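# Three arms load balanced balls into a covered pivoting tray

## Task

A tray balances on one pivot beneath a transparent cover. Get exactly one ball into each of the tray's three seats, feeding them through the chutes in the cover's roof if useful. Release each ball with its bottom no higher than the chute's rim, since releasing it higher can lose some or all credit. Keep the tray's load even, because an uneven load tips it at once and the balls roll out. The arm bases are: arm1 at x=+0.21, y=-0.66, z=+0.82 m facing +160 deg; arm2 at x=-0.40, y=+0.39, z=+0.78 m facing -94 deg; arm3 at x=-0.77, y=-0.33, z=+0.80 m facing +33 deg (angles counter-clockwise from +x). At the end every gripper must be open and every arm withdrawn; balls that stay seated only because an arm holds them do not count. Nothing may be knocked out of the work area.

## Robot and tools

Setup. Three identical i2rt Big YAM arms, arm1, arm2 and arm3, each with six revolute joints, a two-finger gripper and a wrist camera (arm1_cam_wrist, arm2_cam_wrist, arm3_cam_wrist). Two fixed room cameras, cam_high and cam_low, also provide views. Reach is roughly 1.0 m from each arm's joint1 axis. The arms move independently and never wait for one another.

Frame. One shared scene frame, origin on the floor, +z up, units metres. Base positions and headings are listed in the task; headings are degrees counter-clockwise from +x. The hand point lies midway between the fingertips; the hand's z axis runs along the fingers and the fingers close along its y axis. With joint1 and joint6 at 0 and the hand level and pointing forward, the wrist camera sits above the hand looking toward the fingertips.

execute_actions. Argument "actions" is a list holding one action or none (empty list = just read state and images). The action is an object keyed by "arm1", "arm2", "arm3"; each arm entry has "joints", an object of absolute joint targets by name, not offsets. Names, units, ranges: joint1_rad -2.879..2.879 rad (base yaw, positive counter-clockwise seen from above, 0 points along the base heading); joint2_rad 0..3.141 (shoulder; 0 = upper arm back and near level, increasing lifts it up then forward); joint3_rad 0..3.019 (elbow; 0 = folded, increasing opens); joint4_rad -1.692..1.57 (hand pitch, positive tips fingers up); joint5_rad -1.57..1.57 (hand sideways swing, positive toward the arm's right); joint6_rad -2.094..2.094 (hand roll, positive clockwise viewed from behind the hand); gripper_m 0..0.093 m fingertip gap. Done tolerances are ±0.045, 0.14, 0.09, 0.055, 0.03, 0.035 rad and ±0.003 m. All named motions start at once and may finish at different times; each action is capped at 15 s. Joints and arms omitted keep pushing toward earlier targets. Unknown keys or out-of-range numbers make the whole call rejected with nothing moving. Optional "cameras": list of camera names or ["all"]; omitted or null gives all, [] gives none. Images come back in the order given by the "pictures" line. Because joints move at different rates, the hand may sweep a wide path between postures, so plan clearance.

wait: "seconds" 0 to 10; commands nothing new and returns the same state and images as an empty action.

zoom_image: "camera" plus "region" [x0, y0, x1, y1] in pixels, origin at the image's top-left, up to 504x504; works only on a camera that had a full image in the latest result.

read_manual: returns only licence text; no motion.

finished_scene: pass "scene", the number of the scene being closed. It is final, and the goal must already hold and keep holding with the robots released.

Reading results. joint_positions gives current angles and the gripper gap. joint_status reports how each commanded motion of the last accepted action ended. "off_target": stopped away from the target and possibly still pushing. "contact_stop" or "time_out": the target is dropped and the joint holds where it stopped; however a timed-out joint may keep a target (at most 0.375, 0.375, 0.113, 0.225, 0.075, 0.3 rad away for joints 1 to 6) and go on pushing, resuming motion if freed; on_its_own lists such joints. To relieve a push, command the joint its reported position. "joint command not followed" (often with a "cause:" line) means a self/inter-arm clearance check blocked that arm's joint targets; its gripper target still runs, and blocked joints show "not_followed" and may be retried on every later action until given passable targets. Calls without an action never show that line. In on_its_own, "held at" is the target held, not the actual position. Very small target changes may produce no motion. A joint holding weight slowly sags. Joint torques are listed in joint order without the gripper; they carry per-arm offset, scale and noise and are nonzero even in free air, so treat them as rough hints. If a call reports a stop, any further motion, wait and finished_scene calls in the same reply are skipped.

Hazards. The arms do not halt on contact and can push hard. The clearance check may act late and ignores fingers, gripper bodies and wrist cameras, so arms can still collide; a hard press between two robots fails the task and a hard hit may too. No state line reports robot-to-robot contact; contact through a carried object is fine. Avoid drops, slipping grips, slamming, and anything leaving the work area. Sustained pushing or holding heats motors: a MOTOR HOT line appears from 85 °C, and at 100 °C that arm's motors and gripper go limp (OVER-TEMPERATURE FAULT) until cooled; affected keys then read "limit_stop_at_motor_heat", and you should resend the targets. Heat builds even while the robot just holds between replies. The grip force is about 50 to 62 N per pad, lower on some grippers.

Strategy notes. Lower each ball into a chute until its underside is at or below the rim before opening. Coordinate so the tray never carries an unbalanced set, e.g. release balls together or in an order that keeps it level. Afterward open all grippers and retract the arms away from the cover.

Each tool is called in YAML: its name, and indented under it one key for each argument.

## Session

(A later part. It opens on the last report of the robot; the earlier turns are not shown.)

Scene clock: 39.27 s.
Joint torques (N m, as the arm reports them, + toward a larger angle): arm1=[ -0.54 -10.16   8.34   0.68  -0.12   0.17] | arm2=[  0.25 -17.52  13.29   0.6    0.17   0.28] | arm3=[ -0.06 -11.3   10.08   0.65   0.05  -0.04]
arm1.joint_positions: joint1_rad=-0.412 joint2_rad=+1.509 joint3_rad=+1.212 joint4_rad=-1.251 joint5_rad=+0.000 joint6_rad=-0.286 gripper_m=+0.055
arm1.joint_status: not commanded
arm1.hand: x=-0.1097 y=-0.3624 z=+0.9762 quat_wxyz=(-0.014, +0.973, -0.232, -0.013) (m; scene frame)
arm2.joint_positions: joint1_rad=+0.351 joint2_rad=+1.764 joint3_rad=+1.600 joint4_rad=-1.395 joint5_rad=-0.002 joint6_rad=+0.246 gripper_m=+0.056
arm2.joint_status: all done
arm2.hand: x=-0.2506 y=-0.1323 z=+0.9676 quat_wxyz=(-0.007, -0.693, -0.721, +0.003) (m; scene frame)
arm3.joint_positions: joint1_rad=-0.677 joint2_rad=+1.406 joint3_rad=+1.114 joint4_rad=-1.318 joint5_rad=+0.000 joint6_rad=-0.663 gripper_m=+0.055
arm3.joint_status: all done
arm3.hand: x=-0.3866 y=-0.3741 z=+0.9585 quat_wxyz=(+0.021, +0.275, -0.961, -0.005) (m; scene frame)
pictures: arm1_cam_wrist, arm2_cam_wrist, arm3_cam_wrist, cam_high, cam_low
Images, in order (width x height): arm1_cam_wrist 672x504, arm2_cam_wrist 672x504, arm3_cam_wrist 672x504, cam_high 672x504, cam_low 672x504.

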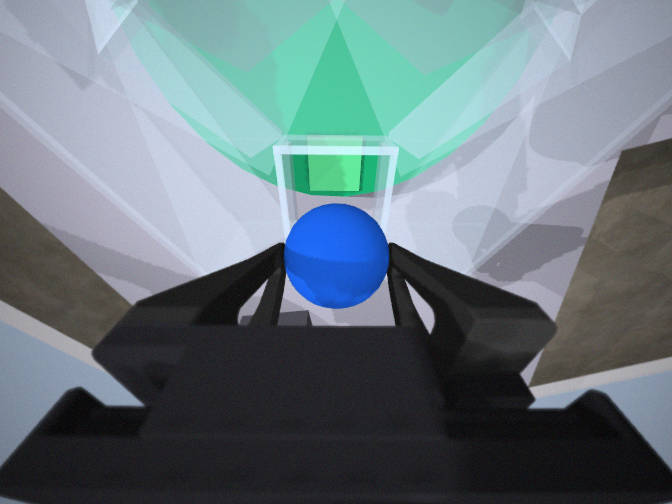

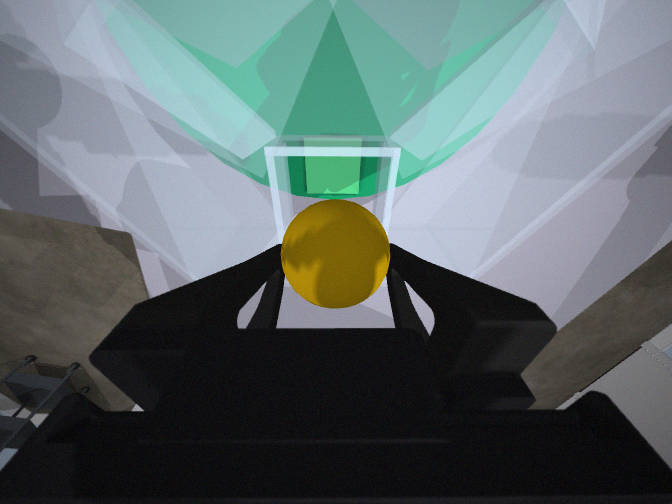

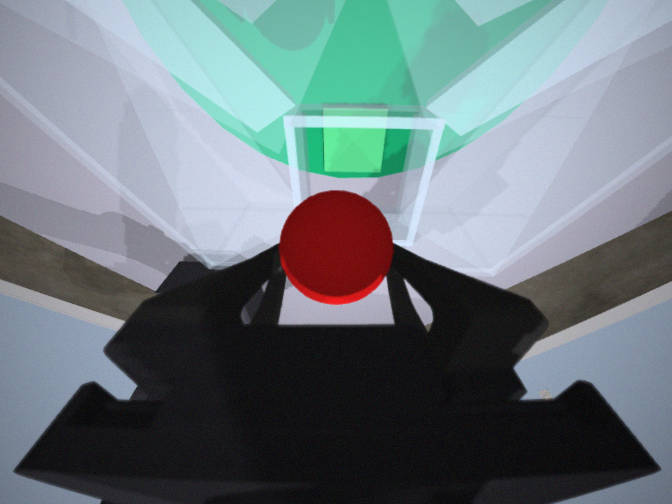

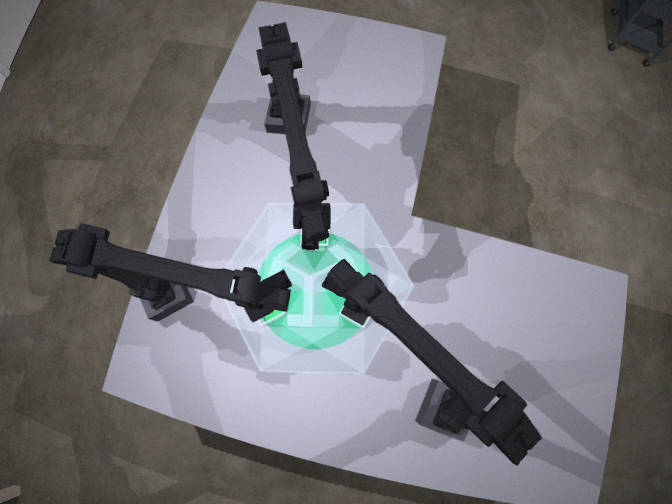

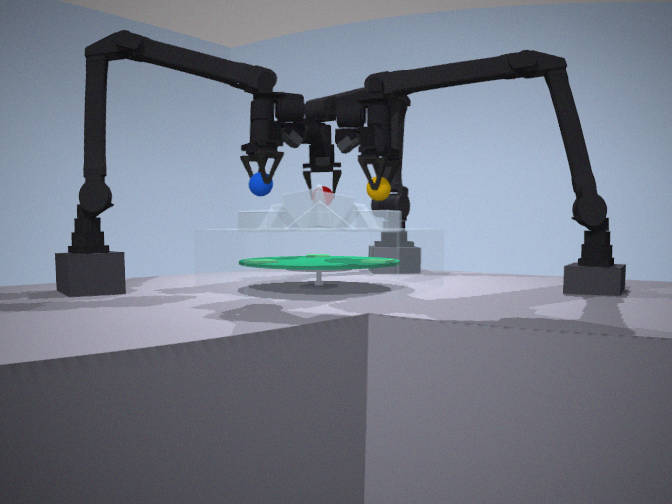

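execute_actions:
  actions:
    - {"arm1":{"joints":{"joint2_rad":1.542,"joint3_rad":1.134,"joint4_rad":-1.145}},"arm2":{"joints":{"joint2_rad":1.778,"joint3_rad":1.532,"joint4_rad":-1.30}},"arm3":{"joints":{"joint1_rad":-0.712,"joint2_rad":1.425,"joint3_rad":1.165,"joint4_rad":-1.25}}}
  cameras: ["arm1_cam_wrist","arm2_cam_wrist","arm3_cam_wrist","cam_low"]

Scene clock: 42.70 s.
Joint torques (N m, as the arm reports them, + toward a larger angle): arm1=[ -0.46 -11.07   8.28   0.58  -0.13   0.18] | arm2=[  0.33 -17.54   9.69   0.95   0.17   0.28] | arm3=[ 0.1  -9.78 10.72  0.73  0.05  0.02]
arm1.joint_positions: joint1_rad=-0.412 joint2_rad=+1.557 joint3_rad=+1.132 joint4_rad=-1.155 joint5_rad=+0.000 joint6_rad=-0.286 gripper_m=+0.055
arm1.joint_status: all done
arm1.hand: x=-0.1048 y=-0.3663 z=+0.9277 quat_wxyz=(-0.006, +0.973, -0.232, +0.001) (m; scene frame)
arm2.joint_positions: joint1_rad=+0.351 joint2_rad=+1.780 joint3_rad=+1.525 joint4_rad=-1.312 joint5_rad=-0.002 joint6_rad=+0.246 gripper_m=+0.056
arm2.joint_status: all done
arm2.hand: x=-0.2515 y=-0.1293 z=+0.9313 quat_wxyz=(-0.004, -0.693, -0.721, +0.001) (m; scene frame)
arm3.joint_positions: joint1_rad=-0.705 joint2_rad=+1.422 joint3_rad=+1.114 joint4_rad=-1.265 joint5_rad=+0.000 joint6_rad=-0.664 gripper_m=+0.055
arm3.joint_status: all done
arm3.hand: x=-0.3748 y=-0.3866 z=+0.9522 quat_wxyz=(+0.005, +0.262, -0.965, +0.001) (m; scene frame)
pictures: arm1_cam_wrist, arm2_cam_wrist, arm3_cam_wrist, cam_low
Images, in order (width x height): arm1_cam_wrist 672x504, arm2_cam_wrist 672x504, arm3_cam_wrist 672x504, cam_low 672x504.

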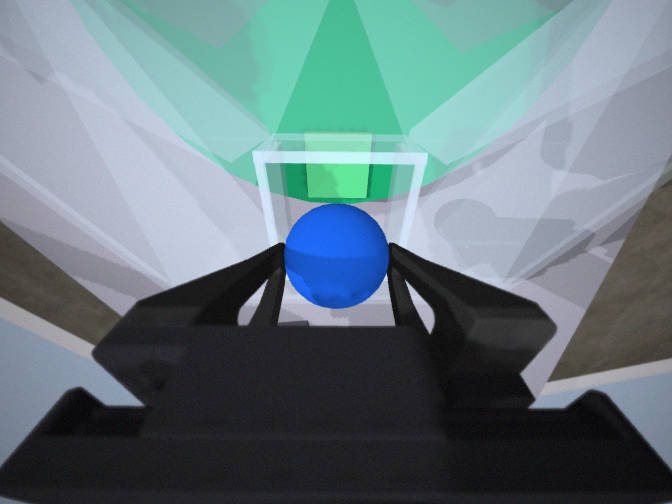

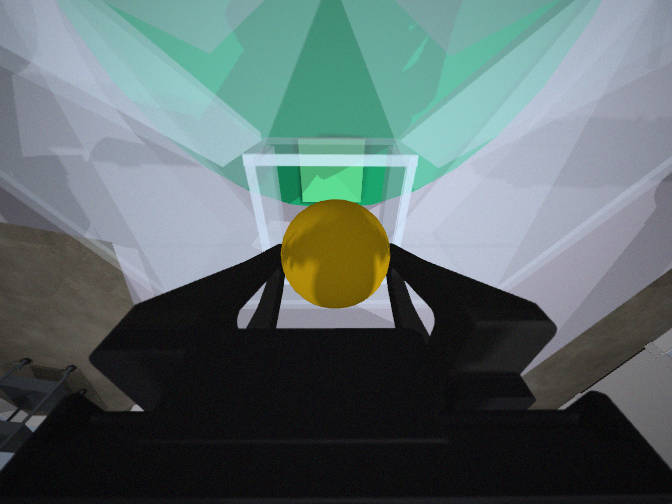

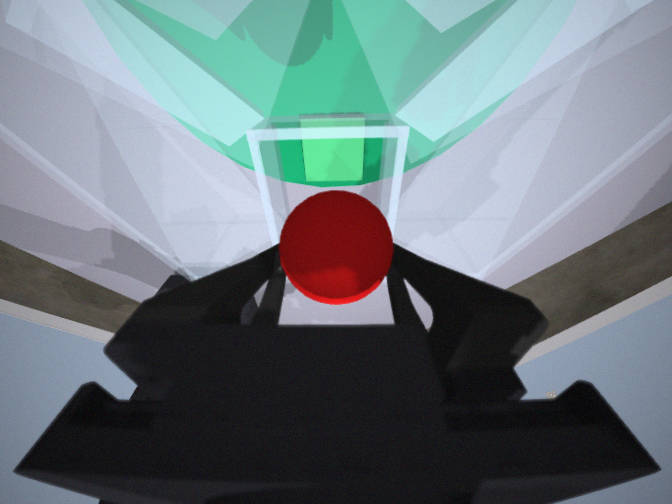

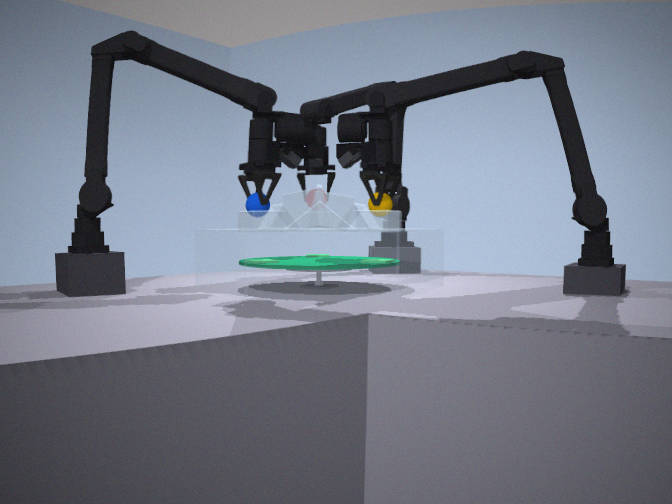

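execute_actions:
  actions:
    - {"arm1":{"joints":{"joint2_rad":1.55,"joint3_rad":1.118,"joint4_rad":-1.125}},"arm2":{"joints":{"joint2_rad":1.785,"joint3_rad":1.505,"joint4_rad":-1.268}},"arm3":{"joints":{"joint1_rad":-0.685,"joint2_rad":1.447,"joint3_rad":1.064,"joint4_rad":-1.167}}}
  cameras: ["arm1_cam_wrist","arm2_cam_wrist","arm3_cam_wrist","cam_low"]

zoom_image:
  camera: "cam_low"
  region: [220, 160, 420, 260]

Scene clock: 45.00 s.
Joint torques (N m, as the arm reports them, + toward a larger angle): arm1=[ -0.5  -10.3    7.59   0.68  -0.13   0.17] | arm2=[  0.6  -16.56   9.3    0.95   0.16   0.26] | arm3=[ 1.03 -9.82  8.11  0.72  0.08 -0.02]
arm1.joint_positions: joint1_rad=-0.412 joint2_rad=+1.557 joint3_rad=+1.124 joint4_rad=-1.136 joint5_rad=+0.000 joint6_rad=-0.286 gripper_m=+0.055
arm1.joint_status: all done
arm1.hand: x=-0.1060 y=-0.3652 z=+0.9250 quat_wxyz=(-0.008, +0.973, -0.232, -0.004) (m; scene frame)
arm2.joint_positions: joint1_rad=+0.351 joint2_rad=+1.781 joint3_rad=+1.502 joint4_rad=-1.280 joint5_rad=-0.002 joint6_rad=+0.246 gripper_m=+0.056
arm2.joint_status: all done
arm2.hand: x=-0.2516 y=-0.1291 z=+0.9226 quat_wxyz=(-0.007, -0.693, -0.721, +0.003) (m; scene frame)
arm3.joint_positions: joint1_rad=-0.694 joint2_rad=+1.448 joint3_rad=+1.048 joint4_rad=-1.182 joint5_rad=-0.001 joint6_rad=-0.664 gripper_m=+0.055
arm3.joint_status: all done
arm3.hand: x=-0.3788 y=-0.3817 z=+0.9186 quat_wxyz=(+0.009, +0.268, -0.964, -0.001) (m; scene frame)
pictures: arm1_cam_wrist, arm2_cam_wrist, arm3_cam_wrist, cam_low
Images, in order (width x height): arm1_cam_wrist 672x504, arm2_cam_wrist 672x504, arm3_cam_wrist 672x504, cam_low 672x504.

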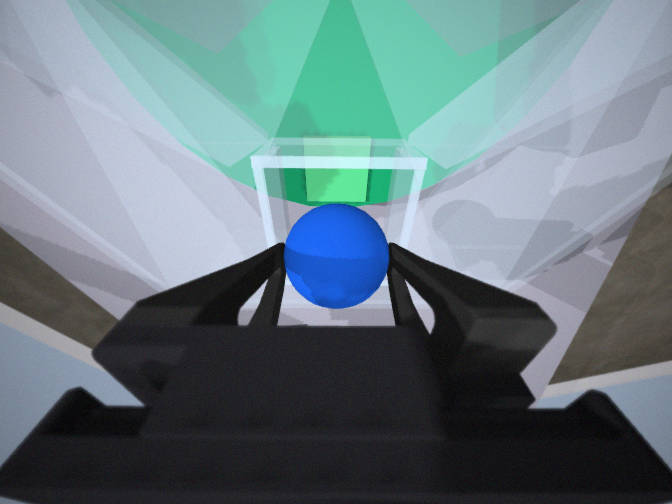

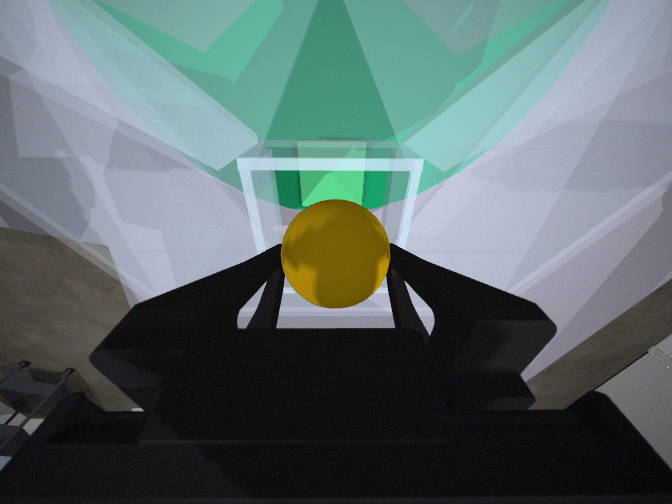

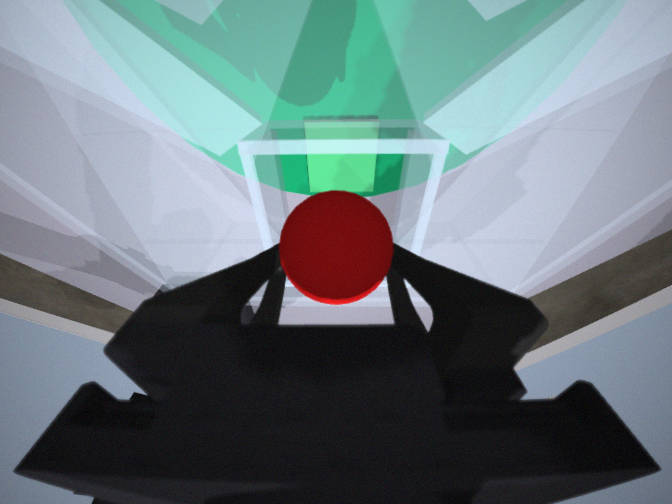

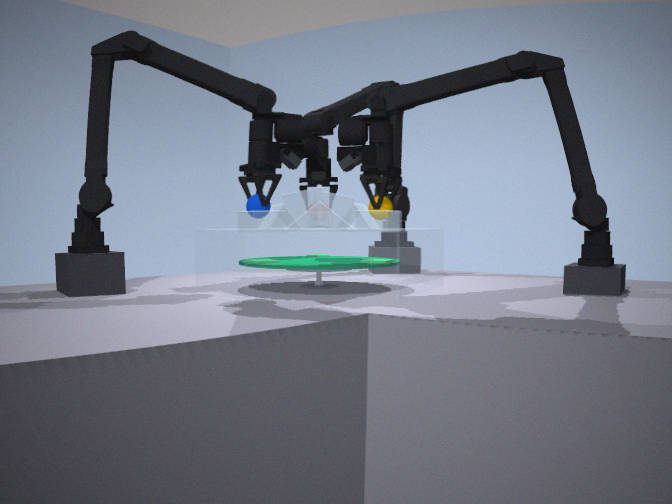

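Region (220, 160, 420, 260) of cam_low's 672x504 image, scaled by 2.520, with more detail than that image has.

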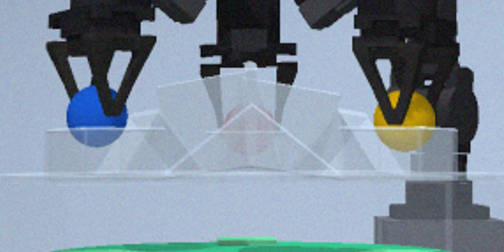

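execute_actions:
  actions:
    - {"arm1":{"joints":{"gripper_m":0.068}},"arm2":{"joints":{"gripper_m":0.068}},"arm3":{"joints":{"gripper_m":0.068}}}
  cameras: ["cam_high","cam_low"]

execute_actions:
  actions:
    - {"arm1":{"joints":{"joint2_rad":1.0,"joint3_rad":1.1}},"arm2":{"joints":{"joint2_rad":1.1,"joint3_rad":1.3}},"arm3":{"joints":{"joint2_rad":0.9,"joint3_rad":1.0}}}
  cameras: ["cam_high","cam_low"]

Scene clock: 46.40 s.
Joint torques (N m, as the arm reports them, + toward a larger angle): arm1=[ -0.54 -10.42   7.59   0.63  -0.12   0.17] | arm2=[  0.47 -16.73   9.38   0.94   0.18   0.27] | arm3=[  1.   -10.15   8.17   0.49  -0.25  -0.04]
arm1.joint_positions: joint1_rad=-0.412 joint2_rad=+1.557 joint3_rad=+1.124 joint4_rad=-1.136 joint5_rad=+0.000 joint6_rad=-0.285 gripper_m=+0.068
arm1.joint_status: all done
arm1.hand: x=-0.1060 y=-0.3651 z=+0.9250 quat_wxyz=(-0.008, +0.973, -0.232, -0.004) (m; scene frame)
arm2.joint_positions: joint1_rad=+0.351 joint2_rad=+1.781 joint3_rad=+1.502 joint4_rad=-1.280 joint5_rad=-0.002 joint6_rad=+0.246 gripper_m=+0.068
arm2.joint_status: all done
arm2.hand: x=-0.2516 y=-0.1291 z=+0.9226 quat_wxyz=(-0.007, -0.693, -0.721, +0.003) (m; scene frame)
arm3.joint_positions: joint1_rad=-0.695 joint2_rad=+1.448 joint3_rad=+1.048 joint4_rad=-1.175 joint5_rad=+0.008 joint6_rad=-0.664 gripper_m=+0.067
arm3.joint_status: all done
arm3.hand: x=-0.3774 y=-0.3837 z=+0.9187 quat_wxyz=(+0.007, +0.268, -0.964, +0.005) (m; scene frame)
pictures: cam_high, cam_low
Images, in order (width x height): cam_high 672x504, cam_low 672x504.

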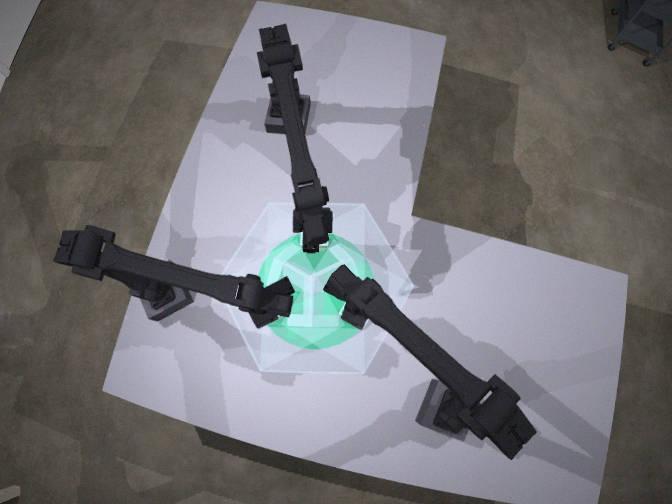

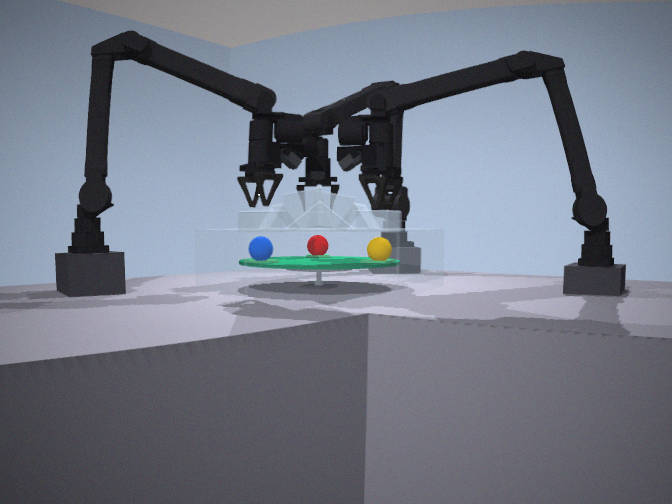

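Scene clock: 47.93 s.
Joint torques (N m, as the arm reports them, + toward a larger angle): arm1=[-0.45 -4.54  9.52  1.44 -0.12  0.18] | arm2=[ 0.47 -6.16 10.81  1.01  0.11  0.15] | arm3=[ 0.96 -2.43  9.64  0.38 -0.11  0.07]
arm1.joint_positions: joint1_rad=-0.412 joint2_rad=+1.000 joint3_rad=+1.101 joint4_rad=-1.133 joint5_rad=+0.000 joint6_rad=-0.285 gripper_m=+0.068
arm1.joint_status: all done
arm1.hand: x=-0.0679 y=-0.4037 z=+1.1331 quat_wxyz=(-0.139, +0.936, -0.222, -0.234) (m; scene frame)
arm2.joint_positions: joint1_rad=+0.353 joint2_rad=+1.098 joint3_rad=+1.292 joint4_rad=-1.261 joint5_rad=-0.001 joint6_rad=+0.256 gripper_m=+0.068
arm2.joint_status: all done
arm2.hand: x=-0.2891 y=+0.0004 z=+1.1431 quat_wxyz=(-0.219, -0.674, -0.695, +0.123) (m; scene frame)
arm3.joint_positions: joint1_rad=-0.693 joint2_rad=+0.892 joint3_rad=+0.982 joint4_rad=-1.153 joint5_rad=+0.004 joint6_rad=-0.666 gripper_m=+0.068
arm3.joint_status: all done
arm3.hand: x=-0.4325 y=-0.3749 z=+1.0863 quat_wxyz=(-0.228, +0.261, -0.933, +0.100) (m; scene frame)
pictures: cam_high, cam_low
Images, in order (width x height): cam_high 672x504, cam_low 672x504.

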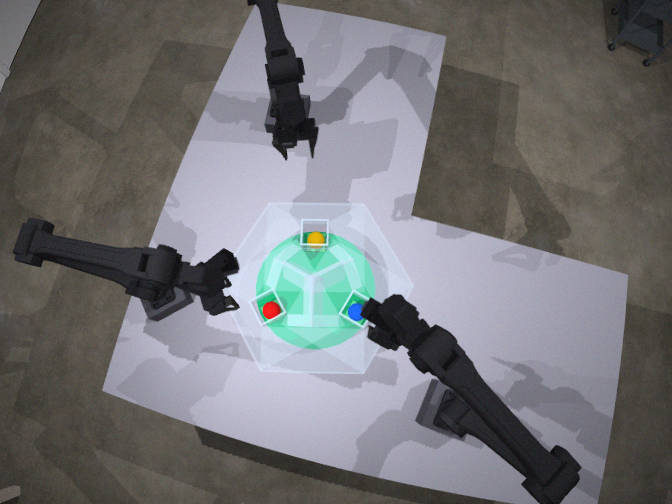

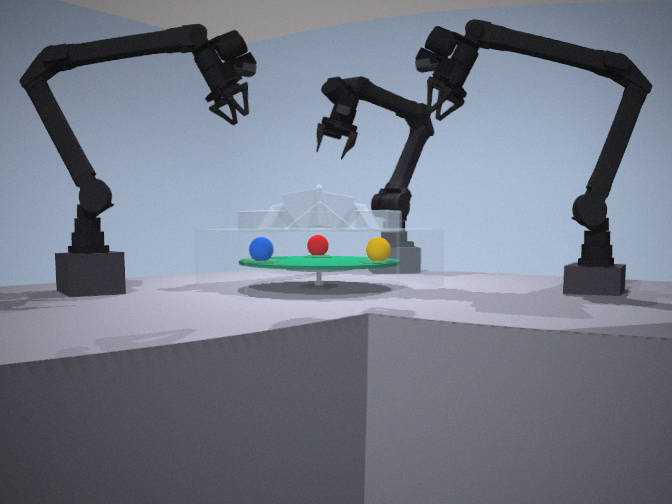

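finished_scene:
  scene: 1

The scene is finished: the task was done.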